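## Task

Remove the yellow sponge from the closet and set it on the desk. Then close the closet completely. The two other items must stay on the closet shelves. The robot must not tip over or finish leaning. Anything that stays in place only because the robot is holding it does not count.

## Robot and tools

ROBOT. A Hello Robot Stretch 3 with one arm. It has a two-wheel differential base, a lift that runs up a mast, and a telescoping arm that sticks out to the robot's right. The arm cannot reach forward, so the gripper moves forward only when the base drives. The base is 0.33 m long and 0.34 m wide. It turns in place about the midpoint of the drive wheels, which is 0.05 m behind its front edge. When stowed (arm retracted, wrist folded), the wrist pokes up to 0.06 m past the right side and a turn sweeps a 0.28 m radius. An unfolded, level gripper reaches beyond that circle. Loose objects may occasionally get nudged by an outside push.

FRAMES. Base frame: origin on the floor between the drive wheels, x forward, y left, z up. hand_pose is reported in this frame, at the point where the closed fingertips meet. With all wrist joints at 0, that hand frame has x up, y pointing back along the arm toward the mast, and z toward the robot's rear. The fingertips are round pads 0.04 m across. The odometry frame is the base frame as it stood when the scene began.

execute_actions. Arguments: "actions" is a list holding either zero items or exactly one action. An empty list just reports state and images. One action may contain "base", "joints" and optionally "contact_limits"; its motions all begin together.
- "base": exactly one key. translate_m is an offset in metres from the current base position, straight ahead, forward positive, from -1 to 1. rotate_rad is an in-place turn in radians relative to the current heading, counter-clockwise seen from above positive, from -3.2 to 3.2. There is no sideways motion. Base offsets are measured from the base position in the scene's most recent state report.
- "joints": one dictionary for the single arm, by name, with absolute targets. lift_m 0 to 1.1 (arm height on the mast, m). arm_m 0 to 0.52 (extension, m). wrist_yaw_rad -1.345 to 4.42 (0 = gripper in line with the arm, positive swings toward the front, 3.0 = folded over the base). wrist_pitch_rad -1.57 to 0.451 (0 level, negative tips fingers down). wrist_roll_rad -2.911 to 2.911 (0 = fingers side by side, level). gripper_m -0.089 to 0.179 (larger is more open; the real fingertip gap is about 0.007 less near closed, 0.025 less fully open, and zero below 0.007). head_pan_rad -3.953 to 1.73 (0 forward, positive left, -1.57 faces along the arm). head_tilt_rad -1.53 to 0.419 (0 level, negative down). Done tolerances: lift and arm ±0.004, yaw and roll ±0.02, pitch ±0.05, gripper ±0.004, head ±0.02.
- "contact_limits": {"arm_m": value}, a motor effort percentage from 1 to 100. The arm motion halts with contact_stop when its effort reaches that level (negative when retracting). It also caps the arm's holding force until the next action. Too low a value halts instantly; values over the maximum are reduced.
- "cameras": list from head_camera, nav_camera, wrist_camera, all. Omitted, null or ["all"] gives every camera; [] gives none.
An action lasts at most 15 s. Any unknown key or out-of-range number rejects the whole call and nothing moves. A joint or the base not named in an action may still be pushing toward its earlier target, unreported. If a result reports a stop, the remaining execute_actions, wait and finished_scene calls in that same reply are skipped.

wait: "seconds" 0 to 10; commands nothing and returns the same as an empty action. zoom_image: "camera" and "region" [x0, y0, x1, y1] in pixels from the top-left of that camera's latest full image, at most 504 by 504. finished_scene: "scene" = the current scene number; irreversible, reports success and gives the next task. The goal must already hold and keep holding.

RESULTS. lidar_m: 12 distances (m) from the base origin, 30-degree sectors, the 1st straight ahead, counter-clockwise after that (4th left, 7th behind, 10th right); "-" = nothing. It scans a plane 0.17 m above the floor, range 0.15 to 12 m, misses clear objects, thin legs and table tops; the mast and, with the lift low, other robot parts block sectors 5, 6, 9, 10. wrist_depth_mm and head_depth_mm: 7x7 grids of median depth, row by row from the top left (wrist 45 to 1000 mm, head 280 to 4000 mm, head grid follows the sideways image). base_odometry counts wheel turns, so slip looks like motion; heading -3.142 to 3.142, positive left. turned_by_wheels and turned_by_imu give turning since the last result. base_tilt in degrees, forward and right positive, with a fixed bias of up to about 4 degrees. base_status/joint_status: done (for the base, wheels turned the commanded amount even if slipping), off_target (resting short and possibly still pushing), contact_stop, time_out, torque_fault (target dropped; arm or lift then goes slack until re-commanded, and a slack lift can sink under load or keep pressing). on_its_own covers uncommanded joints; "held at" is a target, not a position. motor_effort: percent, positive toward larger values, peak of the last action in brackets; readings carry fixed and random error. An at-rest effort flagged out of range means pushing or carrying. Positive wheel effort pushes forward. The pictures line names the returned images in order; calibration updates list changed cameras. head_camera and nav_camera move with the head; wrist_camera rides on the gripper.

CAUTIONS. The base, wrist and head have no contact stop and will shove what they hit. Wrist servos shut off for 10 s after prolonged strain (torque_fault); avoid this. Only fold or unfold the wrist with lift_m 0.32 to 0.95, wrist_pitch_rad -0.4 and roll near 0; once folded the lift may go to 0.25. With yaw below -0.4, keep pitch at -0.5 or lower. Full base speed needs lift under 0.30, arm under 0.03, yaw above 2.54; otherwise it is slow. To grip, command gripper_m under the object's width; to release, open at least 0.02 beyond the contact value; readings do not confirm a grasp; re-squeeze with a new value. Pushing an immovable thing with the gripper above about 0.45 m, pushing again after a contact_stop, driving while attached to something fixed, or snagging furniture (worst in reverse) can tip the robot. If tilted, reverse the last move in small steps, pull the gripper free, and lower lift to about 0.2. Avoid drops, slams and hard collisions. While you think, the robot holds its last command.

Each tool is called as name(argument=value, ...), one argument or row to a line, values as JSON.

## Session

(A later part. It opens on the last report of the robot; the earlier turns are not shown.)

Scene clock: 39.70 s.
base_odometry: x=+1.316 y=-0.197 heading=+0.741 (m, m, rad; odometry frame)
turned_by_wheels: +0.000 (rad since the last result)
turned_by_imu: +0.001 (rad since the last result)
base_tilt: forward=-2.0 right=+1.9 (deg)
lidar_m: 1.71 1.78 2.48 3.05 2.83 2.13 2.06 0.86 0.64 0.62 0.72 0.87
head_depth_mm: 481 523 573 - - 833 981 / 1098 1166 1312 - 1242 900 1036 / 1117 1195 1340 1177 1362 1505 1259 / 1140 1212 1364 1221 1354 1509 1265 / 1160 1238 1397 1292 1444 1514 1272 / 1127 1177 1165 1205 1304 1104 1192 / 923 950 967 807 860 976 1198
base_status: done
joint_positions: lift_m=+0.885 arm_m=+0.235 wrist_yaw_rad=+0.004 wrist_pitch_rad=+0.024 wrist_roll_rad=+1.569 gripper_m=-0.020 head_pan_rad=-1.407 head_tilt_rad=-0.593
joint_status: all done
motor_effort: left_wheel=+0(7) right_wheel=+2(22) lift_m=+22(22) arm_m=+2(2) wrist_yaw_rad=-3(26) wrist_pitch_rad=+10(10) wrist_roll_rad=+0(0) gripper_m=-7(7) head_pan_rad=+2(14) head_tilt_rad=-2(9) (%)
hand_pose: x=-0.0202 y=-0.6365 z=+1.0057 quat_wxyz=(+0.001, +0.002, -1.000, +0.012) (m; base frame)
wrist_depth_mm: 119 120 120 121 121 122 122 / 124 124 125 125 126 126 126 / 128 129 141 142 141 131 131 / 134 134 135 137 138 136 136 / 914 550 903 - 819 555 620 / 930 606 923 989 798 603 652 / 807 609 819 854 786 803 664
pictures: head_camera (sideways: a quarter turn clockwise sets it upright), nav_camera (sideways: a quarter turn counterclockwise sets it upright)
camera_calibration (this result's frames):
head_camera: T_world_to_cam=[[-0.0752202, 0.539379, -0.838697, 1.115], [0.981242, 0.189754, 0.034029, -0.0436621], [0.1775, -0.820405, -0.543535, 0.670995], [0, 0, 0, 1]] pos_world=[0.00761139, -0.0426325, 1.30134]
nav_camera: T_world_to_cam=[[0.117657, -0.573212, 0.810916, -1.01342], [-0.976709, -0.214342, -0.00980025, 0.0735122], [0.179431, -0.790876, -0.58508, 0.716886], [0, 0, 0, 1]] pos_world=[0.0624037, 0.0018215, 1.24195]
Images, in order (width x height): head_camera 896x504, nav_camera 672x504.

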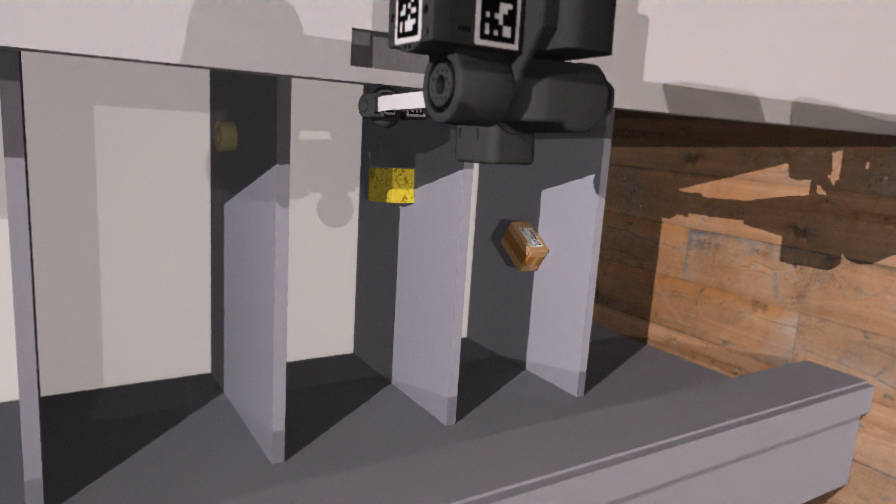

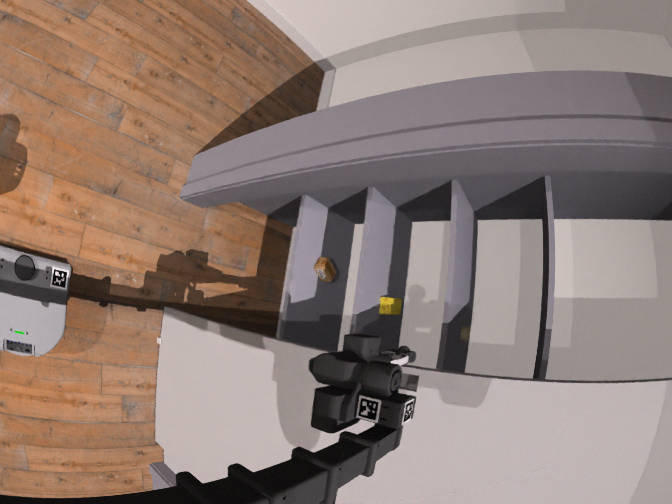

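execute_actions(
  actions=[
    {"base":{"translate_m":-0.05}},
  ],
  cameras=[],
)

execute_actions(
  actions=[
    {"joints":{"arm_m":0,"wrist_roll_rad":0,"wrist_pitch_rad":-0.4,"lift_m":0.72}},
  ],
  cameras=[],
)

execute_actions(
  actions=[
    {"base":{"rotate_rad":-0.95},"joints":{"wrist_yaw_rad":3.0}},
  ],
  cameras=[],
)

execute_actions(
  actions=[
    {"base":{"translate_m":0.316}},
  ],
  cameras=[],
)

execute_actions(
  actions=[
    {"base":{"rotate_rad":0.95},"joints":{"head_pan_rad":-1.57,"head_tilt_rad":-0.7}},
  ],
  cameras=["head_camera","nav_camera"],
)

Scene clock: 42.20 s.
base_odometry: x=+1.279 y=-0.231 heading=+0.741 (m, m, rad; odometry frame)
turned_by_wheels: +0.000 (rad since the last result)
turned_by_imu: +0.000 (rad since the last result)
base_tilt: forward=-1.9 right=+1.9 (deg)
lidar_m: 1.75 1.83 2.55 3.03 2.76 2.07 2.01 0.85 0.63 0.61 0.75 0.86
head_depth_mm: 488 528 575 - - 828 969 / 1093 1166 1317 - 1247 912 1053 / 1115 1188 1337 1201 1359 1499 1261 / 1135 1217 1364 1211 1359 1509 1261 / 1159 1245 1398 1296 1443 1522 1272 / 1171 1240 1288 1270 1357 1442 1226 / 1016 1047 1029 1095 930 1002 1194
base_status: done
joint_positions: lift_m=+0.885 arm_m=+0.235 wrist_yaw_rad=+0.001 wrist_pitch_rad=+0.024 wrist_roll_rad=+1.569 gripper_m=-0.020 head_pan_rad=-1.407 head_tilt_rad=-0.593
joint_status: not commanded
motor_effort: left_wheel=-2(8) right_wheel=+4(20) lift_m=+21(21) arm_m=+3(3) wrist_yaw_rad=+0(25) wrist_pitch_rad=+10(10) wrist_roll_rad=+0(0) gripper_m=-7(7) head_pan_rad=+2(2) head_tilt_rad=-3(4) (%)
hand_pose: x=-0.0210 y=-0.6365 z=+1.0057 quat_wxyz=(+0.001, +0.001, -1.000, +0.012) (m; base frame)
wrist_depth_mm: 117 116 117 117 117 118 118 / 120 120 131 134 123 122 122 / 125 125 136 138 137 127 128 / 867 130 130 131 131 131 132 / 912 561 916 - 908 555 661 / 942 600 907 964 804 601 663 / 875 615 899 913 859 803 668
pictures: none
No camera images: the call's "cameras" was empty. Leave "cameras" out to get every camera's image.

Scene clock: 45.17 s.
base_odometry: x=+1.279 y=-0.231 heading=+0.741 (m, m, rad; odometry frame)
turned_by_wheels: +0.000 (rad since the last result)
turned_by_imu: +0.001 (rad since the last result)
base_tilt: forward=-2.0 right=+1.8 (deg)
lidar_m: 1.76 1.83 2.56 3.04 2.76 2.07 2.01 0.85 0.63 0.61 0.75 0.87
head_depth_mm: 490 529 577 639 721 829 980 / 1096 1169 1317 1187 1256 917 967 / 1118 1192 1336 1199 1355 1502 1259 / 1139 1216 1370 1215 1363 1509 1269 / 1161 1240 1397 1282 1436 1517 1270 / 1166 1239 1284 1274 1367 1453 1223 / 1013 1042 1032 1088 929 999 1198
base_status: not commanded
joint_positions: lift_m=+0.720 arm_m=+0.000 wrist_yaw_rad=+0.000 wrist_pitch_rad=-0.415 wrist_roll_rad=+0.003 gripper_m=-0.020 head_pan_rad=-1.407 head_tilt_rad=-0.593
joint_status: all done
motor_effort: left_wheel=-2(2) right_wheel=+4(4) lift_m=+21(23) arm_m=-3(4) wrist_yaw_rad=+0(0) wrist_pitch_rad=+6(10) wrist_roll_rad=-1(2) gripper_m=-7(7) head_pan_rad=+2(2) head_tilt_rad=-2(2) (%)
hand_pose: x=-0.0215 y=-0.3700 z=+0.7335 quat_wxyz=(+0.691, +0.146, -0.693, -0.146) (m; base frame)
wrist_depth_mm: 666 793 744 780 326 324 319 / 685 988 - - 357 353 349 / 687 879 929 908 395 391 390 / 596 962 - 853 441 438 432 / 593 - - - 503 499 488 / 605 936 984 941 583 581 555 / 703 834 860 754 687 686 667
pictures: none
No camera images: the call's "cameras" was empty. Leave "cameras" out to get every camera's image.

Scene clock: 47.67 s.
base_odometry: x=+1.279 y=-0.231 heading=-0.209 (m, m, rad; odometry frame)
turned_by_wheels: -0.950 (rad since the last result)
turned_by_imu: -0.965 (rad since the last result)
base_tilt: forward=-2.0 right=+1.7 (deg)
lidar_m: 0.75 1.78 1.75 1.89 2.85 3.04 2.55 2.04 2.01 0.79 0.62 0.61
head_depth_mm: 1902 2071 2276 2336 1851 1485 1242 / 811 909 1024 1184 1661 1465 1257 / 760 833 927 1039 1184 1374 1258 / 690 751 830 918 1036 1180 1249 / 632 682 744 819 914 1024 1170 / 584 628 678 740 813 900 1011 / 544 580 624 677 735 805 893
base_status: done
joint_positions: lift_m=+0.720 arm_m=+0.000 wrist_yaw_rad=+2.999 wrist_pitch_rad=-0.415 wrist_roll_rad=+0.003 gripper_m=-0.020 head_pan_rad=-1.407 head_tilt_rad=-0.593
joint_status: all done
motor_effort: left_wheel=+3(8) right_wheel=-3(6) lift_m=+21(21) arm_m=-2(3) wrist_yaw_rad=+1(5) wrist_pitch_rad=+6(6) wrist_roll_rad=-1(1) gripper_m=-7(7) head_pan_rad=+2(2) head_tilt_rad=-2(4) (%)
hand_pose: x=+0.0108 y=+0.0773 z=+0.7335 quat_wxyz=(+0.195, +0.701, +0.096, +0.679) (m; base frame)
wrist_depth_mm: - - - - - - - / - - - - - - - / - - - - - - - / - - - - - - - / - - - - - - - / 946 962 - 948 - - - / 831 855 861 876 890 891 906
pictures: none
No camera images: the call's "cameras" was empty. Leave "cameras" out to get every camera's image.

Scene clock: 52.23 s.
base_odometry: x=+1.588 y=-0.296 heading=-0.209 (m, m, rad; odometry frame)
turned_by_wheels: +0.000 (rad since the last result)
turned_by_imu: +0.002 (rad since the last result)
base_tilt: forward=-2.0 right=+1.8 (deg)
lidar_m: 0.44 0.55 1.57 1.69 2.53 3.31 2.80 2.22 0.96 0.46 0.42 1.04
head_depth_mm: 526 594 680 799 966 1236 1254 / 468 521 588 673 788 954 1166 / 422 465 516 581 666 780 937 / 384 419 459 512 575 658 764 / 352 381 416 456 519 609 1219 / 327 358 407 1033 1172 1109 1278 / 951 1051 807 1143 893 1054 1260
base_status: done
joint_positions: lift_m=+0.720 arm_m=+0.000 wrist_yaw_rad=+2.999 wrist_pitch_rad=-0.415 wrist_roll_rad=+0.003 gripper_m=-0.020 head_pan_rad=-1.407 head_tilt_rad=-0.593
joint_status: not commanded
motor_effort: left_wheel=+3(9) right_wheel=-3(4) lift_m=+21(21) arm_m=-2(2) wrist_yaw_rad=+1(1) wrist_pitch_rad=+6(6) wrist_roll_rad=-1(1) gripper_m=-7(7) head_pan_rad=+2(2) head_tilt_rad=-3(3) (%)
hand_pose: x=+0.0107 y=+0.0773 z=+0.7335 quat_wxyz=(+0.195, +0.701, +0.096, +0.679) (m; base frame)
wrist_depth_mm: - - - - - - - / - - - - - - - / - - - - - - - / - - - - - - - / - - - - - - - / 967 961 - 953 - - - / 849 854 860 843 882 903 607
pictures: none
No camera images: the call's "cameras" was empty. Leave "cameras" out to get every camera's image.

Scene clock: 54.73 s.
base_odometry: x=+1.588 y=-0.296 heading=+0.741 (m, m, rad; odometry frame)
turned_by_wheels: +0.950 (rad since the last result)
turned_by_imu: +0.966 (rad since the last result)
base_tilt: forward=-2.0 right=+1.8 (deg)
lidar_m: 1.57 1.64 2.28 3.67 3.02 2.27 2.20 0.50 0.42 1.08 0.44 0.49
head_depth_mm: 893 864 1105 924 1136 1359 1215 / 893 875 1111 936 1143 1352 1223 / 896 894 1112 942 1152 1362 1204 / 899 906 1118 949 1134 1376 1245 / 906 923 1119 959 1159 1379 1207 / 905 941 1138 964 1174 1322 1167 / 897 892 883 928 970 719 732
base_status: done
joint_positions: lift_m=+0.720 arm_m=+0.000 wrist_yaw_rad=+2.999 wrist_pitch_rad=-0.415 wrist_roll_rad=+0.003 gripper_m=-0.020 head_pan_rad=-1.563 head_tilt_rad=-0.692
joint_status: all done
motor_effort: left_wheel=-2(7) right_wheel=+4(8) lift_m=+22(22) arm_m=-2(2) wrist_yaw_rad=+0(1) wrist_pitch_rad=+6(6) wrist_roll_rad=-1(1) gripper_m=-7(7) head_pan_rad=-3(15) head_tilt_rad=-3(10) (%)
hand_pose: x=+0.0107 y=+0.0773 z=+0.7335 quat_wxyz=(+0.195, +0.701, +0.096, +0.679) (m; base frame)
wrist_depth_mm: - - - - - - - / - - - - - - - / - - - - - - - / - - - - - - - / - - - - - - - / 960 987 - 946 - - - / 848 836 854 868 882 888 914
pictures: head_camera (sideways: a quarter turn clockwise sets it upright), nav_camera (sideways: a quarter turn counterclockwise sets it upright)
camera_calibration (this result's frames):
head_camera: T_world_to_cam=[[0.00878542, 0.624721, -0.780799, 1.039], [0.99883, 0.0316572, 0.0365677, -0.0470701], [0.0475625, -0.780206, -0.623712, 0.776094], [0, 0, 0, 1]] pos_world=[0.000973909, -0.0420826, 1.29703]
nav_camera: T_world_to_cam=[[0.0278626, -0.661788, 0.749173, -0.932387], [-0.998151, -0.0589229, -0.0149276, 0.0803167], [0.0540223, -0.747372, -0.662206, 0.81798], [0, 0, 0, 1]] pos_world=[0.0619577, -0.000975204, 1.24139]
Images, in order (width x height): head_camera 896x504, nav_camera 672x504.

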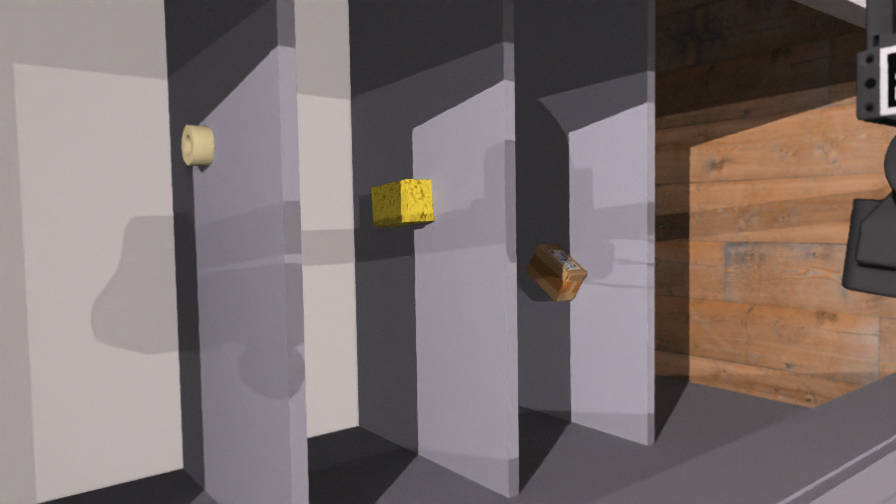

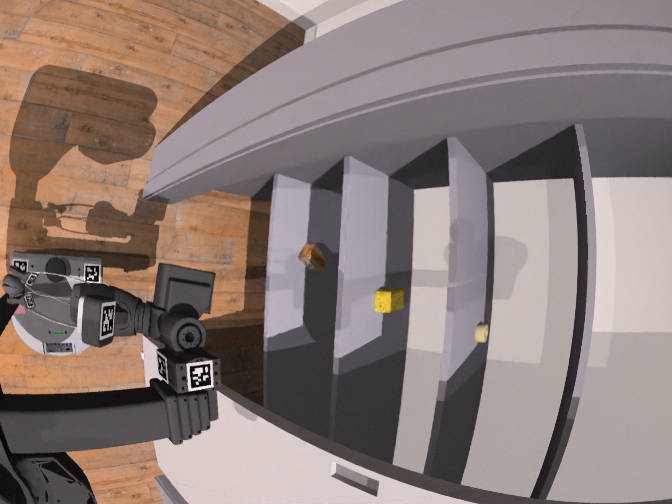

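execute_actions(
  actions=[
    {"base":{"translate_m":-0.008},"joints":{"wrist_yaw_rad":0,"lift_m":0.725}},
  ],
  cameras=[],
)

execute_actions(
  actions=[
    {"joints":{"wrist_pitch_rad":-0.34,"gripper_m":0.14,"arm_m":0.4},"contact_limits":{"arm_m":15}},
  ],
  cameras=["head_camera","wrist_camera"],
)

Scene clock: 57.60 s.
base_odometry: x=+1.582 y=-0.302 heading=+0.741 (m, m, rad; odometry frame)
turned_by_wheels: +0.000 (rad since the last result)
turned_by_imu: +0.001 (rad since the last result)
base_tilt: forward=-2.0 right=+1.9 (deg)
lidar_m: 1.57 1.65 2.29 3.31 3.03 2.26 2.19 0.50 0.42 1.08 0.44 0.47
head_depth_mm: 891 865 1106 925 1134 1355 1214 / 895 876 1113 935 1142 1368 1221 / 894 894 1116 940 1151 1397 - / 902 909 1117 947 1135 1374 1207 / 905 924 1116 954 1158 1378 1221 / 903 940 1136 968 1175 1324 1195 / 911 915 908 941 991 783 745
base_status: done
joint_positions: lift_m=+0.725 arm_m=+0.000 wrist_yaw_rad=+0.001 wrist_pitch_rad=-0.415 wrist_roll_rad=+0.002 gripper_m=-0.020 head_pan_rad=-1.563 head_tilt_rad=-0.692
joint_status: all done
motor_effort: left_wheel=-2(6) right_wheel=+3(4) lift_m=+30(28) arm_m=-2(2) wrist_yaw_rad=+0(1) wrist_pitch_rad=+6(6) wrist_roll_rad=-1(1) gripper_m=-7(7) head_pan_rad=-3(3) head_tilt_rad=-4(3) (%)
hand_pose: x=-0.0212 y=-0.3699 z=+0.7381 quat_wxyz=(+0.692, +0.146, -0.692, -0.146) (m; base frame)
wrist_depth_mm: 458 581 683 645 741 721 720 / 431 477 454 471 457 476 501 / 475 688 909 909 901 900 879 / 476 673 720 754 787 799 815 / 481 627 652 - 648 650 660 / 500 725 977 968 - - - / 386 741 859 873 880 901 228
pictures: none
No camera images: the call's "cameras" was empty. Leave "cameras" out to get every camera's image.

Scene clock: 61.73 s.
base_odometry: x=+1.582 y=-0.302 heading=+0.741 (m, m, rad; odometry frame)
turned_by_wheels: +0.000 (rad since the last result)
turned_by_imu: +0.001 (rad since the last result)
base_tilt: forward=-2.0 right=+1.8 (deg)
lidar_m: 1.58 1.65 2.29 3.33 3.01 2.26 2.19 0.50 0.42 1.08 0.44 0.47
head_depth_mm: 891 862 1105 927 1171 - - / 895 876 1110 1003 1112 1354 1195 / 897 891 1115 - 1153 1361 1195 / 898 909 1109 965 1132 1371 1206 / 906 921 1124 958 1164 1382 1208 / 908 940 1133 964 1170 1322 1191 / 909 918 906 943 993 779 747
base_status: not commanded
joint_positions: lift_m=+0.725 arm_m=+0.400 wrist_yaw_rad=+0.000 wrist_pitch_rad=-0.363 wrist_roll_rad=+0.002 gripper_m=+0.140 head_pan_rad=-1.563 head_tilt_rad=-0.692
joint_status: all done
motor_effort: left_wheel=-2(2) right_wheel=+4(3) lift_m=+30(30) arm_m=+3(3) wrist_yaw_rad=+0(0) wrist_pitch_rad=+9(11) wrist_roll_rad=-1(0) gripper_m=+0(81) head_pan_rad=-3(3) head_tilt_rad=-4(4) (%)
contact_limits: arm_m 15 (drawing in: default 24, maximum 40; extending or still: default 34, maximum 55)
hand_pose: x=-0.0215 y=-0.7757 z=+0.7499 quat_wxyz=(+0.695, +0.128, -0.696, -0.128) (m; base frame)
wrist_depth_mm: 394 396 390 385 382 378 378 / 419 417 421 420 416 413 410 / 328 337 345 250 368 380 395 / 251 257 263 210 272 283 288 / 204 214 212 216 219 234 228 / 177 - 178 180 182 - 189 / 145 150 153 155 156 158 161
pictures: head_camera (sideways: a quarter turn clockwise sets it upright), wrist_camera
camera_calibration (this result's frames):
head_camera: T_world_to_cam=[[0.00884551, 0.624769, -0.780759, 1.03895], [0.998833, 0.0315582, 0.0365693, -0.0470721], [0.0474867, -0.780171, -0.623761, 0.776159], [0, 0, 0, 1]] pos_world=[0.000969833, -0.0420818, 1.29703]
wrist_camera: T_world_to_cam=[[-0.999832, 0.00698452, 0.0169679, -0.0322308], [-0.010684, 0.530201, -0.847805, 1.07217], [-0.0149179, -0.847843, -0.530037, -0.0984587], [0, 0, 0, 1]] pos_world=[-0.0222391, -0.65172, 0.857353]
Images, in order (width x height): head_camera 896x504, wrist_camera 644x364.

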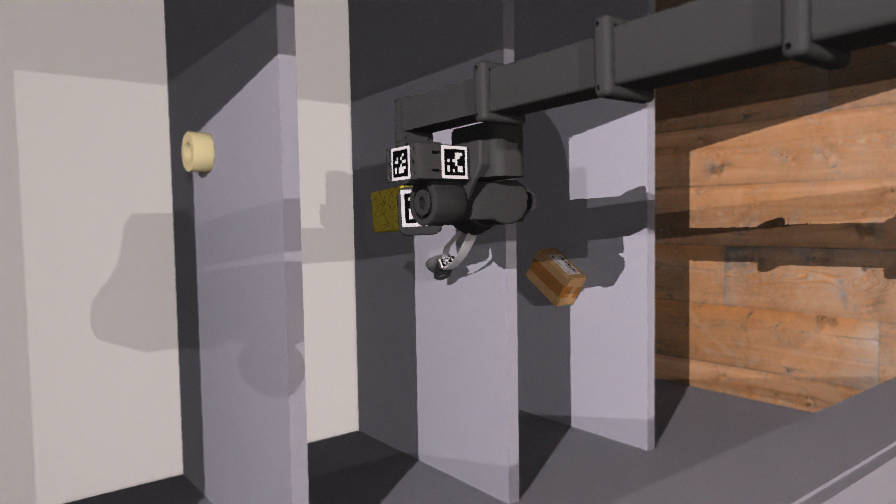

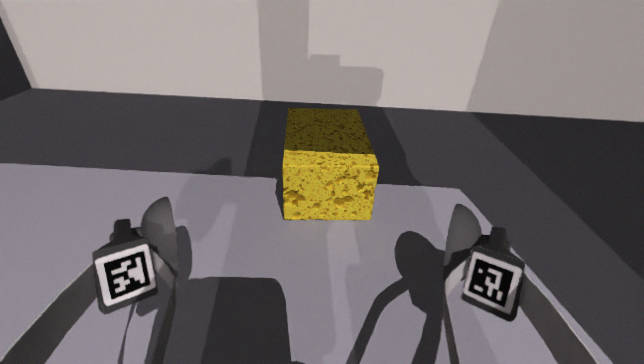

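execute_actions(
  actions=[
    {"base":{"translate_m":-0.007},"joints":{"arm_m":0.495,"lift_m":0.716}},
  ],
  cameras=["wrist_camera"],
)

execute_actions(
  actions=[
    {"joints":{"gripper_m":0.025}},
  ],
  cameras=[],
)

execute_actions(
  actions=[
    {"joints":{"lift_m":0.745}},
  ],
  cameras=["wrist_camera"],
)

Scene clock: 64.03 s.
base_odometry: x=+1.577 y=-0.306 heading=+0.741 (m, m, rad; odometry frame)
turned_by_wheels: +0.000 (rad since the last result)
turned_by_imu: +0.000 (rad since the last result)
base_tilt: forward=-2.1 right=+1.8 (deg)
lidar_m: 1.58 1.65 2.30 3.31 3.01 2.25 2.18 0.50 0.42 1.07 0.45 0.47
head_depth_mm: 893 864 1106 929 1167 - - / 895 876 1104 944 1129 1362 1192 / 898 893 1113 877 1151 1366 1194 / 898 905 1119 917 1144 1374 1203 / 905 922 1120 960 1142 1386 1214 / 904 934 1132 965 1173 1322 1184 / 910 933 922 942 1010 801 762
base_status: done
joint_positions: lift_m=+0.716 arm_m=+0.495 wrist_yaw_rad=+0.000 wrist_pitch_rad=-0.363 wrist_roll_rad=+0.002 gripper_m=+0.140 head_pan_rad=-1.563 head_tilt_rad=-0.692
joint_status: all done
motor_effort: left_wheel=-1(6) right_wheel=+3(7) lift_m=+21(29) arm_m=+3(5) wrist_yaw_rad=+0(1) wrist_pitch_rad=+9(9) wrist_roll_rad=+0(0) gripper_m=+0(0) head_pan_rad=-3(3) head_tilt_rad=-3(4) (%)
hand_pose: x=-0.0215 y=-0.8707 z=+0.7414 quat_wxyz=(+0.695, +0.128, -0.696, -0.128) (m; base frame)
wrist_depth_mm: 306 303 301 299 297 291 290 / 336 331 327 326 322 319 317 / 309 315 325 333 342 339 340 / 237 241 236 171 260 265 272 / 193 203 190 138 203 220 216 / 166 - 157 123 166 - 178 / 136 141 140 138 143 149 151
pictures: wrist_camera
camera_calibration (this result's frames):
wrist_camera: T_world_to_cam=[[-0.999832, 0.006996, 0.0169674, -0.0314141], [-0.0106785, 0.530147, -0.847839, 1.11527], [-0.0149267, -0.847877, -0.529983, -0.183615], [0, 0, 0, 1]] pos_world=[-0.0222402, -0.746719, 0.848786]
Images, in order (width x height): wrist_camera 644x364.

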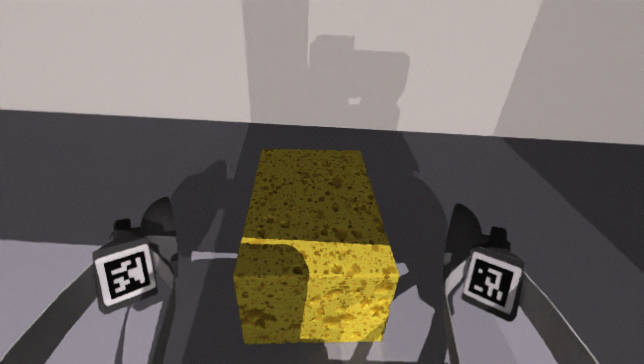

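Scene clock: 65.67 s.
base_odometry: x=+1.577 y=-0.306 heading=+0.741 (m, m, rad; odometry frame)
turned_by_wheels: +0.000 (rad since the last result)
turned_by_imu: +0.000 (rad since the last result)
base_tilt: forward=-2.0 right=+1.9 (deg)
lidar_m: 1.58 1.65 2.30 3.35 3.02 2.24 2.18 0.50 0.42 1.08 0.45 0.47
head_depth_mm: 892 863 1105 926 1167 - - / 896 875 1108 948 1127 1365 1193 / 897 890 1111 877 1143 1369 1201 / 901 908 1115 917 1149 1376 1205 / 902 924 1124 957 1139 1379 1212 / 909 940 1132 966 1172 1325 1195 / 911 929 921 938 1007 800 764
base_status: not commanded
joint_positions: lift_m=+0.716 arm_m=+0.495 wrist_yaw_rad=+0.000 wrist_pitch_rad=-0.363 wrist_roll_rad=+0.002 gripper_m=+0.026 head_pan_rad=-1.563 head_tilt_rad=-0.692
joint_status: all done
motor_effort: left_wheel=-2(2) right_wheel=+3(3) lift_m=+21(21) arm_m=+3(3) wrist_yaw_rad=+0(0) wrist_pitch_rad=+9(9) wrist_roll_rad=-1(1) gripper_m=-14(90) head_pan_rad=-3(3) head_tilt_rad=-3(4) (%)
hand_pose: x=-0.0215 y=-0.8708 z=+0.7415 quat_wxyz=(+0.695, +0.128, -0.696, -0.128) (m; base frame)
wrist_depth_mm: 307 305 303 300 296 293 292 / 334 331 329 325 325 323 317 / 306 318 326 336 341 339 340 / 237 240 242 171 259 264 274 / 194 196 139 137 205 209 216 / 163 164 133 126 161 175 177 / 140 142 141 141 147 150 151
pictures: none
No camera images: the call's "cameras" was empty. Leave "cameras" out to get every camera's image.

Scene clock: 66.70 s.
base_odometry: x=+1.577 y=-0.306 heading=+0.741 (m, m, rad; odometry frame)
turned_by_wheels: +0.000 (rad since the last result)
turned_by_imu: +0.000 (rad since the last result)
base_tilt: forward=-2.0 right=+1.8 (deg)
lidar_m: 1.58 1.65 2.30 3.32 2.99 2.25 2.18 0.50 0.42 1.07 0.44 0.47
head_depth_mm: 890 861 1099 928 1165 - 1164 / 891 878 1109 904 1112 1356 1192 / 896 891 1110 880 1150 1364 1203 / 900 907 1107 920 1141 1379 1205 / 905 923 1118 954 1146 1380 1204 / 905 940 1128 966 1171 1320 1189 / 911 934 918 940 1012 799 762
base_status: not commanded
joint_positions: lift_m=+0.745 arm_m=+0.495 wrist_yaw_rad=+0.000 wrist_pitch_rad=-0.363 wrist_roll_rad=+0.002 gripper_m=+0.026 head_pan_rad=-1.563 head_tilt_rad=-0.692
joint_status: all done
motor_effort: left_wheel=-2(2) right_wheel=+3(3) lift_m=+30(29) arm_m=+3(3) wrist_yaw_rad=+0(0) wrist_pitch_rad=+9(9) wrist_roll_rad=-1(1) gripper_m=-15(15) head_pan_rad=-3(3) head_tilt_rad=-3(3) (%)
hand_pose: x=-0.0215 y=-0.8708 z=+0.7701 quat_wxyz=(+0.695, +0.128, -0.696, -0.128) (m; base frame)
wrist_depth_mm: 307 305 303 299 297 293 293 / 334 331 330 325 326 320 317 / 353 358 354 351 354 349 349 / 283 289 290 172 315 320 330 / 231 237 139 138 247 254 260 / 196 198 132 126 194 212 214 / 169 171 169 167 177 181 183
pictures: wrist_camera
camera_calibration (this result's frames):
wrist_camera: T_world_to_cam=[[-0.999832, 0.00700297, 0.0169638, -0.0318913], [-0.0106792, 0.529724, -0.848103, 1.13946], [-0.0149254, -0.848141, -0.52956, -0.169014], [0, 0, 0, 1]] pos_world=[-0.02224, -0.746723, 0.877415]
Images, in order (width x height): wrist_camera 644x364.

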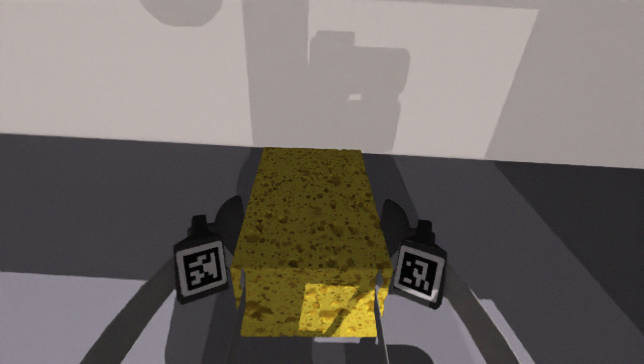

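Held (rest reference: bottom row col 6 ≈150). Find the desk while retracting.

execute_actions(
  actions=[
    {"joints":{"arm_m":0,"wrist_pitch_rad":-0.4,"head_pan_rad":1.7,"head_tilt_rad":-0.35}},
  ],
  cameras=["nav_camera","head_camera"],
)

execute_actions(
  actions=[
    {"joints":{"wrist_yaw_rad":3.0}},
  ],
  cameras=[],
)

Scene clock: 71.90 s.
base_odometry: x=+1.577 y=-0.306 heading=+0.741 (m, m, rad; odometry frame)
turned_by_wheels: +0.000 (rad since the last result)
turned_by_imu: +0.001 (rad since the last result)
base_tilt: forward=-2.1 right=+1.8 (deg)
lidar_m: 1.58 1.65 2.30 3.32 3.01 2.25 2.18 0.50 0.41 1.08 0.45 0.47
head_depth_mm: 3128 3282 3508 3668 2514 1864 1476 / 3195 3341 3601 3685 2562 1872 1481 / 3210 3433 3619 3851 2596 1877 1485 / 3230 3494 3656 3847 2581 1895 1498 / 3335 3536 3721 3870 2633 1923 1501 / 3388 3613 3893 - 2642 1952 1505 / 3414 3638 3890 - - - -
base_status: not commanded
joint_positions: lift_m=+0.745 arm_m=+0.000 wrist_yaw_rad=+0.000 wrist_pitch_rad=-0.416 wrist_roll_rad=+0.002 gripper_m=+0.026 head_pan_rad=+1.693 head_tilt_rad=-0.359
joint_status: all done
motor_effort: left_wheel=-2(1) right_wheel=+3(3) lift_m=+30(30) arm_m=-3(3) wrist_yaw_rad=+0(0) wrist_pitch_rad=+6(9) wrist_roll_rad=-1(1) gripper_m=-15(14) head_pan_rad=+2(28) head_tilt_rad=+3(21) (%)
hand_pose: x=-0.0215 y=-0.3698 z=+0.7578 quat_wxyz=(+0.691, +0.146, -0.692, -0.147) (m; base frame)
wrist_depth_mm: 471 644 730 752 751 741 738 / 451 486 472 488 516 537 561 / 478 705 931 905 926 894 904 / 485 714 741 171 816 846 849 / 495 637 139 138 655 682 683 / 513 686 132 126 998 - 632 / 396 834 857 852 933 933 220
pictures: head_camera (sideways: a quarter turn clockwise sets it upright), nav_camera (sideways: a quarter turn counterclockwise sets it upright)
camera_calibration (this result's frames):
head_camera: T_world_to_cam=[[0.0274012, -0.335113, -0.941779, 1.24884], [-0.987393, -0.156007, 0.0267837, -0.0222301], [-0.1559, 0.929172, -0.335163, 0.401886], [0, 0, 0, 1]] pos_world=[0.00648437, 0.0416141, 1.31143]
nav_camera: T_world_to_cam=[[-0.069049, 0.375963, 0.924059, -1.15984], [0.984647, 0.174536, 0.00256462, 0.0454513], [-0.160317, 0.910049, -0.382242, 0.455033], [0, 0, 0, 1]] pos_world=[-0.0518898, 0.0140223, 1.24558]
Images, in order (width x height): head_camera 896x504, nav_camera 672x504.

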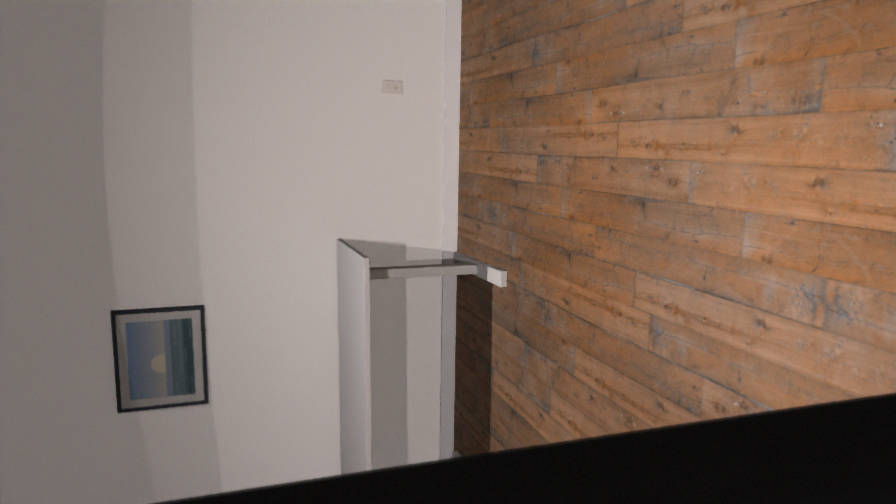

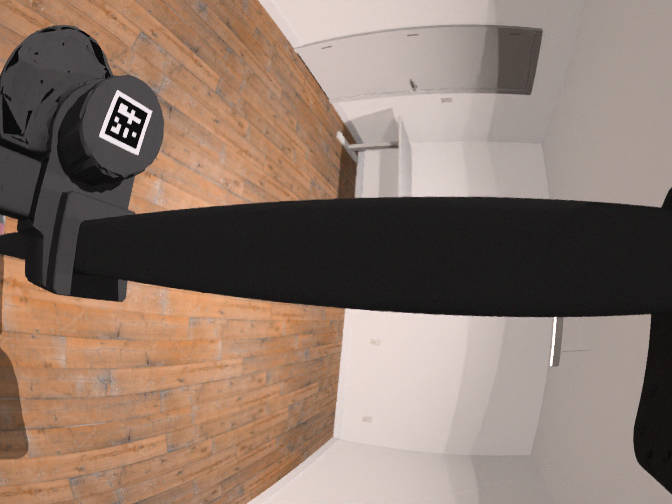

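Scene clock: 74.40 s.
base_odometry: x=+1.577 y=-0.306 heading=+0.741 (m, m, rad; odometry frame)
turned_by_wheels: +0.000 (rad since the last result)
turned_by_imu: +0.001 (rad since the last result)
base_tilt: forward=-2.0 right=+1.8 (deg)
lidar_m: 1.58 1.66 2.30 3.34 3.00 2.25 2.18 0.50 0.42 1.07 0.45 0.47
head_depth_mm: 3138 3340 3506 3659 2543 1880 1481 / 3202 3338 3590 3734 2542 1871 1486 / 3236 3389 3652 3811 2594 1893 1493 / 3275 3480 3702 3785 2571 1892 1495 / 3340 3541 3698 3929 2631 1928 1506 / 3404 3599 3752 - 2638 1910 1512 / 3459 3600 3919 - - - -
base_status: not commanded
joint_positions: lift_m=+0.745 arm_m=+0.000 wrist_yaw_rad=+2.998 wrist_pitch_rad=-0.416 wrist_roll_rad=+0.002 gripper_m=+0.026 head_pan_rad=+1.693 head_tilt_rad=-0.359
joint_status: all done
motor_effort: left_wheel=-1(2) right_wheel=+3(3) lift_m=+30(30) arm_m=-2(3) wrist_yaw_rad=+1(2) wrist_pitch_rad=+6(6) wrist_roll_rad=-1(1) gripper_m=-14(15) head_pan_rad=+2(2) head_tilt_rad=+3(3) (%)
hand_pose: x=+0.0108 y=+0.0771 z=+0.7578 quat_wxyz=(+0.196, +0.701, +0.096, +0.679) (m; base frame)
wrist_depth_mm: - - - - - - - / - - - - - - - / - - - - - - - / - - - 172 - - - / - - 135 138 - - - / - 995 125 126 985 - - / 856 882 829 844 902 930 921
pictures: none
No camera images: the call's "cameras" was empty. Leave "cameras" out to get every camera's image.

execute_actions(
  actions=[
    {"base":{"rotate_rad":1.87},"joints":{"lift_m":0.295,"head_pan_rad":-1.57,"head_tilt_rad":-0.8}},
  ],
  cameras=["wrist_camera"],
)

execute_actions(
  actions=[
    {"base":{"translate_m":1.0}},
  ],
  cameras=[],
)

execute_actions(
  actions=[
    {"base":{"translate_m":1.0}},
  ],
  cameras=[],
)

execute_actions(
  actions=[
    {"base":{"translate_m":0.32},"joints":{"lift_m":0.72}},
  ],
  cameras=[],
)

execute_actions(
  actions=[
    {"base":{"rotate_rad":1.22}},
  ],
  cameras=["head_camera"],
)

Scene clock: 79.73 s.
base_odometry: x=+1.577 y=-0.306 heading=+2.611 (m, m, rad; odometry frame)
turned_by_wheels: +1.870 (rad since the last result)
turned_by_imu: +1.901 (rad since the last result)
base_tilt: forward=-1.9 right=+1.8 (deg)
lidar_m: 3.33 2.44 2.19 0.64 0.42 1.07 0.54 0.45 1.58 1.59 1.91 3.59
head_depth_mm: 1319 1489 1706 1840 1538 1309 1145 / 1370 1542 1769 1846 1546 1318 1151 / 1406 1605 1841 1876 1552 1327 1153 / 1460 1661 1925 1889 1556 1344 1155 / 1517 1720 2033 1908 1576 1340 1159 / 1570 1799 2132 1917 1578 1345 1178 / 1627 1888 2201 1924 1601 1346 1177
base_status: done
joint_positions: lift_m=+0.295 arm_m=+0.000 wrist_yaw_rad=+2.999 wrist_pitch_rad=-0.417 wrist_roll_rad=+0.002 gripper_m=+0.026 head_pan_rad=-1.563 head_tilt_rad=-0.790
joint_status: all done
motor_effort: left_wheel=-2(7) right_wheel=+4(8) lift_m=+21(27) arm_m=-2(3) wrist_yaw_rad=+1(1) wrist_pitch_rad=+6(6) wrist_roll_rad=-1(0) gripper_m=-14(15) head_pan_rad=-3(30) head_tilt_rad=-3(23) (%)
hand_pose: x=+0.0107 y=+0.0771 z=+0.3082 quat_wxyz=(+0.196, +0.701, +0.097, +0.679) (m; base frame)
wrist_depth_mm: 355 - 763 - - - - / 367 - 851 - - - - / 378 452 841 912 937 964 - / 431 472 683 172 738 760 764 / 544 521 136 138 597 608 622 / 473 495 125 126 475 520 524 / - - - 141 435 440 453
pictures: wrist_camera
camera_calibration (this result's frames):
wrist_camera: T_world_to_cam=[[0.988741, -0.148628, 0.0173409, -0.00795803], [-0.0714115, -0.570522, -0.818172, 0.322195], [0.131496, 0.807722, -0.574712, 0.275459], [0, 0, 0, 1]] pos_world=[-0.005345, -0.0398579, 0.422058]
Images, in order (width x height): wrist_camera 644x364.

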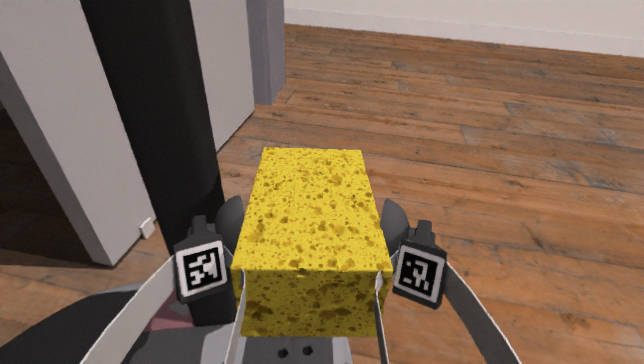

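Scene clock: 84.83 s.
base_odometry: x=+0.715 y=+0.200 heading=+2.610 (m, m, rad; odometry frame)
turned_by_wheels: +0.000 (rad since the last result)
turned_by_imu: +0.002 (rad since the last result)
base_tilt: forward=-2.0 right=+1.8 (deg)
lidar_m: 2.33 2.05 1.86 1.86 1.44 1.31 1.31 2.13 1.91 1.92 2.30 2.74
head_depth_mm: 1597 1802 2065 1849 1538 1304 1141 / 1652 1861 2107 1855 1541 1314 1150 / 1710 1947 2191 1868 1532 1319 1155 / 1772 2019 2254 1887 1549 1330 1163 / 1845 2094 2302 1909 1571 1331 1168 / 1910 2197 2367 1926 1575 1354 1170 / 1979 2285 2456 1936 1585 1364 1178
base_status: done
joint_positions: lift_m=+0.295 arm_m=+0.000 wrist_yaw_rad=+2.999 wrist_pitch_rad=-0.417 wrist_roll_rad=+0.002 gripper_m=+0.026 head_pan_rad=-1.563 head_tilt_rad=-0.790
joint_status: not commanded
motor_effort: left_wheel=-2(7) right_wheel=+4(10) lift_m=+21(22) arm_m=-3(3) wrist_yaw_rad=+1(1) wrist_pitch_rad=+7(6) wrist_roll_rad=-1(1) gripper_m=-14(14) head_pan_rad=-3(3) head_tilt_rad=-4(4) (%)
hand_pose: x=+0.0106 y=+0.0771 z=+0.3081 quat_wxyz=(+0.196, +0.701, +0.097, +0.679) (m; base frame)
wrist_depth_mm: - - - - - - - / - - - - - - - / 862 870 912 932 944 972 - / 673 683 675 171 738 740 765 / 563 562 136 138 602 617 635 / 482 502 125 126 474 515 519 / - - - 141 440 441 453
pictures: none
No camera images: the call's "cameras" was empty. Leave "cameras" out to get every camera's image.

Scene clock: 89.93 s.
base_odometry: x=-0.147 y=+0.707 heading=+2.610 (m, m, rad; odometry frame)
turned_by_wheels: +0.000 (rad since the last result)
turned_by_imu: +0.002 (rad since the last result)
base_tilt: forward=-1.9 right=+1.9 (deg)
lidar_m: 1.79 1.68 1.51 1.51 1.85 2.24 2.27 2.50 2.23 2.24 2.00 1.35
head_depth_mm: 1883 2137 2267 1838 1526 1309 1142 / 1943 2203 2351 1855 1542 1319 1150 / 2006 2292 2364 1863 1551 1318 1150 / 2069 2382 2391 1884 1566 1328 1157 / 2153 2492 2378 1900 1572 1343 1166 / 2236 2597 2439 1902 1594 1352 1172 / 2331 2629 2455 1926 1599 1350 1177
base_status: done
joint_positions: lift_m=+0.295 arm_m=+0.000 wrist_yaw_rad=+2.999 wrist_pitch_rad=-0.417 wrist_roll_rad=+0.002 gripper_m=+0.026 head_pan_rad=-1.563 head_tilt_rad=-0.790
joint_status: not commanded
motor_effort: left_wheel=-2(8) right_wheel=+3(10) lift_m=+21(22) arm_m=-2(2) wrist_yaw_rad=+0(0) wrist_pitch_rad=+6(7) wrist_roll_rad=+0(1) gripper_m=-15(14) head_pan_rad=-3(3) head_tilt_rad=-3(2) (%)
hand_pose: x=+0.0106 y=+0.0771 z=+0.3081 quat_wxyz=(+0.196, +0.701, +0.097, +0.679) (m; base frame)
wrist_depth_mm: - - - - - - - / - - - - - - - / 861 871 913 931 956 981 - / 667 694 666 172 747 748 780 / 564 560 136 138 598 609 622 / 473 497 125 126 477 512 521 / - - - 140 440 443 451
pictures: none
No camera images: the call's "cameras" was empty. Leave "cameras" out to get every camera's image.

Scene clock: 94.63 s.
base_odometry: x=-0.423 y=+0.869 heading=+2.610 (m, m, rad; odometry frame)
turned_by_wheels: +0.000 (rad since the last result)
turned_by_imu: +0.001 (rad since the last result)
base_tilt: forward=-2.0 right=+1.8 (deg)
lidar_m: 1.49 1.52 1.41 1.41 1.72 2.53 2.57 2.61 2.34 2.34 1.65 1.05
head_depth_mm: 1980 2231 2317 1841 1533 1315 - / 2034 2297 2345 1849 1543 1324 - / 2116 2376 2357 1880 1557 1329 - / 2173 2503 2411 1885 1554 1335 - / 2273 2560 2412 1916 1571 1335 1169 / 2321 2574 2430 1911 1577 1341 1166 / 2131 2220 2257 1928 1583 1344 1176
base_status: done
joint_positions: lift_m=+0.720 arm_m=+0.000 wrist_yaw_rad=+3.000 wrist_pitch_rad=-0.417 wrist_roll_rad=+0.002 gripper_m=+0.026 head_pan_rad=-1.563 head_tilt_rad=-0.790
joint_status: all done
motor_effort: left_wheel=-2(7) right_wheel=+3(10) lift_m=+30(30) arm_m=-2(2) wrist_yaw_rad=+1(1) wrist_pitch_rad=+6(6) wrist_roll_rad=-1(0) gripper_m=-15(15) head_pan_rad=-3(3) head_tilt_rad=-5(4) (%)
hand_pose: x=+0.0105 y=+0.0771 z=+0.7326 quat_wxyz=(+0.196, +0.701, +0.097, +0.679) (m; base frame)
wrist_depth_mm: - - - - - - - / - - - - - - - / - - - - - - - / - - - 171 - - - / - - 135 138 - - - / 954 970 125 126 974 - - / 840 861 832 833 886 907 891
pictures: none
No camera images: the call's "cameras" was empty. Leave "cameras" out to get every camera's image.

Scene clock: 97.57 s.
base_odometry: x=-0.423 y=+0.869 heading=-2.453 (m, m, rad; odometry frame)
turned_by_wheels: +1.220 (rad since the last result)
turned_by_imu: +1.240 (rad since the last result)
base_tilt: forward=-2.0 right=+1.8 (deg)
lidar_m: 1.41 1.45 2.00 2.55 3.35 2.44 2.34 2.14 1.55 1.04 1.53 1.46
head_depth_mm: 1290 1457 1694 1836 1522 1312 - / 1281 1422 1025 1762 1524 1311 - / 1281 1374 1028 1720 1551 1322 - / 1280 1367 1045 1729 1552 1331 - / 1276 1367 1056 1759 1569 1338 1166 / 1283 1385 1066 1760 1572 1343 1170 / 1272 1398 1065 1769 1588 1358 1175
base_status: done
joint_positions: lift_m=+0.720 arm_m=+0.000 wrist_yaw_rad=+3.000 wrist_pitch_rad=-0.417 wrist_roll_rad=+0.002 gripper_m=+0.026 head_pan_rad=-1.563 head_tilt_rad=-0.790
joint_status: not commanded
motor_effort: left_wheel=-2(7) right_wheel=+4(8) lift_m=+30(30) arm_m=-3(2) wrist_yaw_rad=+1(0) wrist_pitch_rad=+6(6) wrist_roll_rad=-1(0) gripper_m=-14(14) head_pan_rad=-3(3) head_tilt_rad=-4(4) (%)
hand_pose: x=+0.0105 y=+0.0771 z=+0.7326 quat_wxyz=(+0.196, +0.701, +0.097, +0.679) (m; base frame)
wrist_depth_mm: - - - - - - - / - - - - - - - / - - - - - - - / - - - 172 - - - / - - 136 137 - - - / 950 979 125 126 960 - - / 835 846 825 830 872 908 920
pictures: head_camera (sideways: a quarter turn clockwise sets it upright)
camera_calibration (this result's frames):
head_camera: T_world_to_cam=[[0.00834809, 0.6987, -0.715367, 0.953723], [0.998864, 0.0277353, 0.0387455, -0.0499007], [0.0469124, -0.714877, -0.697674, 0.872305], [0, 0, 0, 1]] pos_world=[0.000960334, -0.0413909, 1.29278]
Images, in order (width x height): head_camera 896x504.

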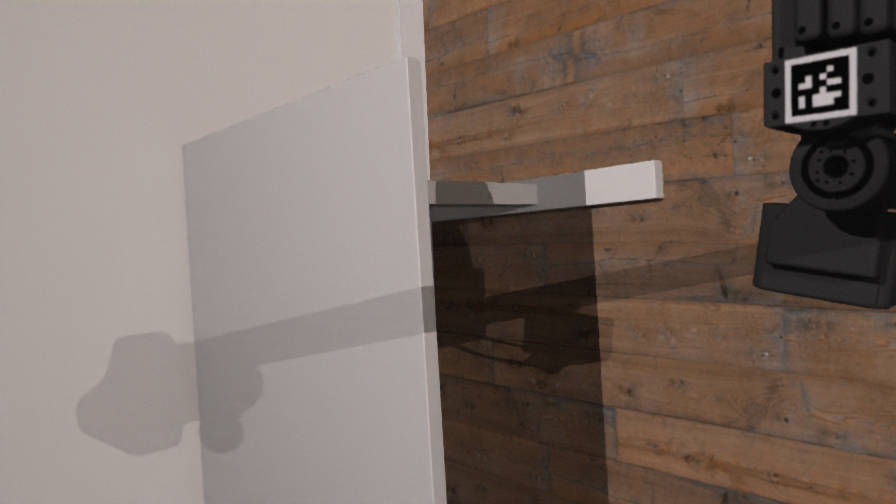

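execute_actions(
  actions=[
    {"joints":{"wrist_yaw_rad":0,"lift_m":0.75}},
  ],
  cameras=[],
)

execute_actions(
  actions=[
    {"joints":{"wrist_pitch_rad":-0.34,"arm_m":0.47}},
  ],
  cameras=["wrist_camera"],
)

Scene clock: 102.23 s.
base_odometry: x=-0.423 y=+0.869 heading=-2.453 (m, m, rad; odometry frame)
turned_by_wheels: +0.000 (rad since the last result)
turned_by_imu: +0.001 (rad since the last result)
base_tilt: forward=-2.0 right=+1.8 (deg)
lidar_m: 1.41 1.45 2.00 2.54 3.35 2.43 2.34 2.14 1.55 1.05 1.53 1.45
head_depth_mm: 1282 1453 1681 1830 1529 1335 - / 1279 1429 1026 1752 1534 1348 - / 1275 1370 1033 1711 628 - - / 1276 1373 1048 1729 1564 1326 1153 / 1282 1367 1057 1740 1572 1341 1162 / 1277 1373 1065 1753 1578 1341 1173 / 1277 1396 1073 1764 1593 1348 1175
base_status: not commanded
joint_positions: lift_m=+0.750 arm_m=+0.000 wrist_yaw_rad=+0.002 wrist_pitch_rad=-0.417 wrist_roll_rad=+0.002 gripper_m=+0.026 head_pan_rad=-1.563 head_tilt_rad=-0.790
joint_status: all done
motor_effort: left_wheel=-2(2) right_wheel=+4(4) lift_m=+30(32) arm_m=-2(2) wrist_yaw_rad=-1(0) wrist_pitch_rad=+7(7) wrist_roll_rad=+0(1) gripper_m=-14(15) head_pan_rad=-3(3) head_tilt_rad=-3(4) (%)
hand_pose: x=-0.0212 y=-0.3697 z=+0.7626 quat_wxyz=(+0.691, +0.147, -0.692, -0.146) (m; base frame)
wrist_depth_mm: 669 712 741 790 - - - / 469 485 496 480 502 - - / - - - - - - - / - - - 171 - - - / - - 139 138 - - - / 988 - 132 126 993 - - / 869 878 864 834 904 937 935
pictures: none
No camera images: the call's "cameras" was empty. Leave "cameras" out to get every camera's image.

Scene clock: 106.87 s.
base_odometry: x=-0.423 y=+0.869 heading=-2.453 (m, m, rad; odometry frame)
turned_by_wheels: +0.000 (rad since the last result)
turned_by_imu: +0.001 (rad since the last result)
base_tilt: forward=-1.9 right=+1.8 (deg)
lidar_m: 1.41 1.45 2.00 2.54 3.36 2.43 2.34 2.14 1.55 1.05 1.53 1.46
head_depth_mm: 1277 1458 1674 1849 - - 1132 / 1277 1426 1612 1765 1535 1311 1144 / 1275 1371 - 1711 1550 1328 1152 / 1281 1368 1047 1728 1551 1329 1164 / 1286 1371 1042 1739 1567 1334 1166 / 1279 1377 1066 1751 1579 1348 1161 / 1270 1392 1077 1767 1583 1363 1181
base_status: not commanded
joint_positions: lift_m=+0.750 arm_m=+0.470 wrist_yaw_rad=+0.000 wrist_pitch_rad=-0.365 wrist_roll_rad=+0.002 gripper_m=+0.026 head_pan_rad=-1.563 head_tilt_rad=-0.790
joint_status: all done
motor_effort: left_wheel=-2(2) right_wheel=+4(4) lift_m=+30(30) arm_m=+3(5) wrist_yaw_rad=+0(1) wrist_pitch_rad=+10(13) wrist_roll_rad=-1(0) gripper_m=-14(14) head_pan_rad=-3(3) head_tilt_rad=-4(3) (%)
hand_pose: x=-0.0215 y=-0.8455 z=+0.7745 quat_wxyz=(+0.695, +0.129, -0.696, -0.129) (m; base frame)
wrist_depth_mm: 699 696 690 710 704 693 705 / 509 535 545 579 738 762 741 / 360 366 378 391 403 832 839 / 278 282 283 172 303 326 916 / 227 230 139 138 240 248 - / 190 193 132 126 189 206 215 / 164 166 164 162 173 176 178
pictures: wrist_camera
camera_calibration (this result's frames):
wrist_camera: T_world_to_cam=[[-0.999831, 0.00695921, 0.0169991, -0.0322088], [-0.010694, 0.531897, -0.846742, 1.13057], [-0.0149344, -0.846781, -0.531733, -0.142403], [0, 0, 0, 1]] pos_world=[-0.0222397, -0.721707, 0.882129]
Images, in order (width x height): wrist_camera 644x364.

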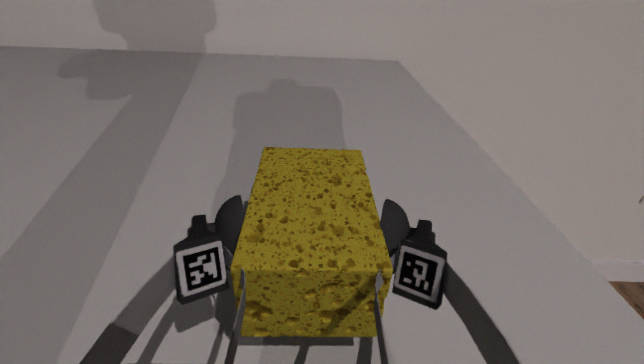

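execute_actions(
  actions=[
    {"joints":{"lift_m":0.726}},
  ],
  cameras=[],
)

execute_actions(
  actions=[
    {"joints":{"gripper_m":0.12}},
  ],
  cameras=[],
)

execute_actions(
  actions=[
    {"joints":{"arm_m":0,"lift_m":0.735}},
  ],
  cameras=["wrist_camera"],
)

execute_actions(
  actions=[
    {"joints":{"wrist_yaw_rad":3.0,"wrist_pitch_rad":-0.4,"gripper_m":-0.02,"lift_m":0.5,"head_pan_rad":0,"head_tilt_rad":-0.5}},
  ],
  cameras=[],
)

Scene clock: 108.27 s.
base_odometry: x=-0.423 y=+0.869 heading=-2.453 (m, m, rad; odometry frame)
turned_by_wheels: +0.000 (rad since the last result)
turned_by_imu: +0.000 (rad since the last result)
base_tilt: forward=-1.9 right=+1.9 (deg)
lidar_m: 1.41 1.45 2.00 2.54 3.38 2.44 2.33 2.13 1.54 1.05 1.53 1.46
head_depth_mm: 1284 1447 1682 1842 1588 - 1127 / 1280 1427 1582 1796 1500 1316 1144 / 1278 1371 1146 1765 1541 1328 1154 / 1276 1373 1044 1736 1553 1323 1160 / 1271 1366 1049 1734 1574 1340 1163 / 1276 1376 1061 1765 1582 1340 1165 / 1272 1386 1072 1744 1587 1353 1177
base_status: not commanded
joint_positions: lift_m=+0.726 arm_m=+0.470 wrist_yaw_rad=+0.000 wrist_pitch_rad=-0.365 wrist_roll_rad=+0.002 gripper_m=+0.026 head_pan_rad=-1.563 head_tilt_rad=-0.790
joint_status: all done
motor_effort: left_wheel=-2(2) right_wheel=+4(4) lift_m=+22(29) arm_m=+3(3) wrist_yaw_rad=+0(0) wrist_pitch_rad=+10(10) wrist_roll_rad=+0(0) gripper_m=-15(15) head_pan_rad=-3(3) head_tilt_rad=-4(4) (%)
hand_pose: x=-0.0215 y=-0.8455 z=+0.7509 quat_wxyz=(+0.695, +0.129, -0.696, -0.129) (m; base frame)
wrist_depth_mm: 662 683 680 700 701 688 696 / 443 454 478 492 526 758 747 / 308 314 326 338 349 823 830 / 237 242 241 171 260 267 925 / 195 197 139 138 205 213 225 / 163 164 132 126 162 177 180 / 141 143 141 141 148 151 152
pictures: none
No camera images: the call's "cameras" was empty. Leave "cameras" out to get every camera's image.

Scene clock: 109.70 s.
base_odometry: x=-0.423 y=+0.869 heading=-2.453 (m, m, rad; odometry frame)
turned_by_wheels: +0.000 (rad since the last result)
turned_by_imu: +0.000 (rad since the last result)
base_tilt: forward=-2.0 right=+1.9 (deg)
lidar_m: 1.41 1.45 1.99 2.54 3.34 2.44 2.34 2.13 1.54 1.04 1.53 1.46
head_depth_mm: 1284 1458 1680 1853 1590 - 1129 / 1281 1425 1570 1798 1509 1316 1140 / 1277 1367 1161 1761 1544 1323 1155 / 1282 1371 1063 1731 1556 1332 1158 / 1284 1369 1054 1746 1573 1342 1166 / 1273 1379 1063 1760 1583 1341 1172 / 1283 1398 1072 1785 1597 1350 1182
base_status: not commanded
joint_positions: lift_m=+0.726 arm_m=+0.470 wrist_yaw_rad=+0.000 wrist_pitch_rad=-0.365 wrist_roll_rad=+0.002 gripper_m=+0.120 head_pan_rad=-1.563 head_tilt_rad=-0.790
joint_status: all done
motor_effort: left_wheel=-2(2) right_wheel=+4(4) lift_m=+21(21) arm_m=+3(3) wrist_yaw_rad=+0(0) wrist_pitch_rad=+9(10) wrist_roll_rad=+0(1) gripper_m=+0(82) head_pan_rad=-3(3) head_tilt_rad=-3(3) (%)
hand_pose: x=-0.0215 y=-0.8455 z=+0.7510 quat_wxyz=(+0.695, +0.128, -0.696, -0.129) (m; base frame)
wrist_depth_mm: 673 681 681 699 692 690 697 / 432 454 481 494 524 760 767 / 310 315 327 335 348 806 838 / 238 241 246 172 260 265 929 / 192 203 185 139 208 216 226 / 164 157 157 128 165 182 179 / - 142 141 143 148 150 153
pictures: none
No camera images: the call's "cameras" was empty. Leave "cameras" out to get every camera's image.

Scene clock: 114.33 s.
base_odometry: x=-0.423 y=+0.869 heading=-2.453 (m, m, rad; odometry frame)
turned_by_wheels: +0.000 (rad since the last result)
turned_by_imu: +0.001 (rad since the last result)
base_tilt: forward=-2.1 right=+1.8 (deg)
lidar_m: 1.41 1.45 2.00 2.54 3.36 2.43 2.34 2.14 1.54 1.04 1.53 1.45
head_depth_mm: 1280 1452 1686 1827 1537 1307 - / 1281 1429 1027 1738 1560 1329 - / 1283 1364 1032 1716 1537 - - / 1278 1376 1044 1731 1555 1332 1161 / 1275 1371 1053 1751 1578 1336 1173 / 1280 1380 1066 1762 1589 1344 1169 / 1273 1403 1070 1779 1599 1359 1180
base_status: not commanded
joint_positions: lift_m=+0.735 arm_m=+0.000 wrist_yaw_rad=+0.000 wrist_pitch_rad=-0.364 wrist_roll_rad=+0.002 gripper_m=+0.120 head_pan_rad=-1.563 head_tilt_rad=-0.790
joint_status: all done
motor_effort: left_wheel=-2(2) right_wheel=+4(4) lift_m=+30(32) arm_m=-3(4) wrist_yaw_rad=+0(0) wrist_pitch_rad=+9(9) wrist_roll_rad=-1(0) gripper_m=+0(0) head_pan_rad=-2(3) head_tilt_rad=-3(4) (%)
hand_pose: x=-0.0215 y=-0.3761 z=+0.7599 quat_wxyz=(+0.695, +0.128, -0.696, -0.128) (m; base frame)
wrist_depth_mm: 839 896 967 - - - - / 484 492 516 529 571 - - / - - - - - - - / - - - - - - - / - - - - - - - / - 979 - - - - - / 888 872 917 952 908 918 958
pictures: wrist_camera
camera_calibration (this result's frames):
wrist_camera: T_world_to_cam=[[-0.999831, 0.00702866, 0.0169875, -0.0352014], [-0.0106714, 0.530534, -0.847596, 0.868691], [-0.0149699, -0.847634, -0.53037, 0.245902], [0, 0, 0, 1]] pos_world=[-0.0222442, -0.252188, 0.867316]
Images, in order (width x height): wrist_camera 644x364.

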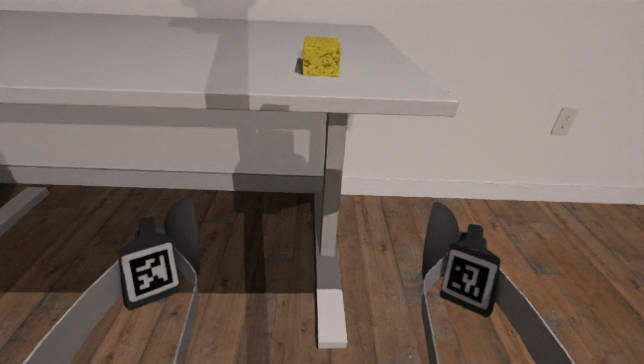

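Scene clock: 117.30 s.
base_odometry: x=-0.423 y=+0.869 heading=-2.453 (m, m, rad; odometry frame)
turned_by_wheels: +0.000 (rad since the last result)
turned_by_imu: +0.001 (rad since the last result)
base_tilt: forward=-1.9 right=+1.9 (deg)
lidar_m: 1.40 1.45 2.00 2.54 3.37 2.44 2.33 2.13 1.54 1.05 1.53 1.45
head_depth_mm: 1178 1284 1407 1554 1737 1589 1321 / 1180 1281 1404 1539 1702 1598 1319 / 1180 1278 1402 1531 1722 1614 1330 / 1183 1271 1389 1533 1712 1627 1345 / 1178 1279 1390 1519 1699 1638 1336 / 1174 1272 1396 1534 1691 1655 1346 / 1179 1268 1398 1560 1735 1668 1353
base_status: not commanded
joint_positions: lift_m=+0.500 arm_m=+0.000 wrist_yaw_rad=+2.999 wrist_pitch_rad=-0.415 wrist_roll_rad=+0.002 gripper_m=-0.020 head_pan_rad=-0.007 head_tilt_rad=-0.508
joint_status: all done
motor_effort: left_wheel=-1(2) right_wheel=+3(4) lift_m=+21(30) arm_m=-2(3) wrist_yaw_rad=+1(1) wrist_pitch_rad=+6(9) wrist_roll_rad=+0(1) gripper_m=-7(83) head_pan_rad=+2(29) head_tilt_rad=+3(18) (%)
hand_pose: x=+0.0107 y=+0.0774 z=+0.5136 quat_wxyz=(+0.195, +0.701, +0.096, +0.679) (m; base frame)
wrist_depth_mm: - - - - - - - / - - - - - - - / - - - - - - - / - - - - - - - / 828 866 901 - 896 911 940 / 705 719 - 708 774 782 780 / 607 623 641 644 661 666 667
pictures: none
No camera images: the call's "cameras" was empty. Leave "cameras" out to get every camera's image.


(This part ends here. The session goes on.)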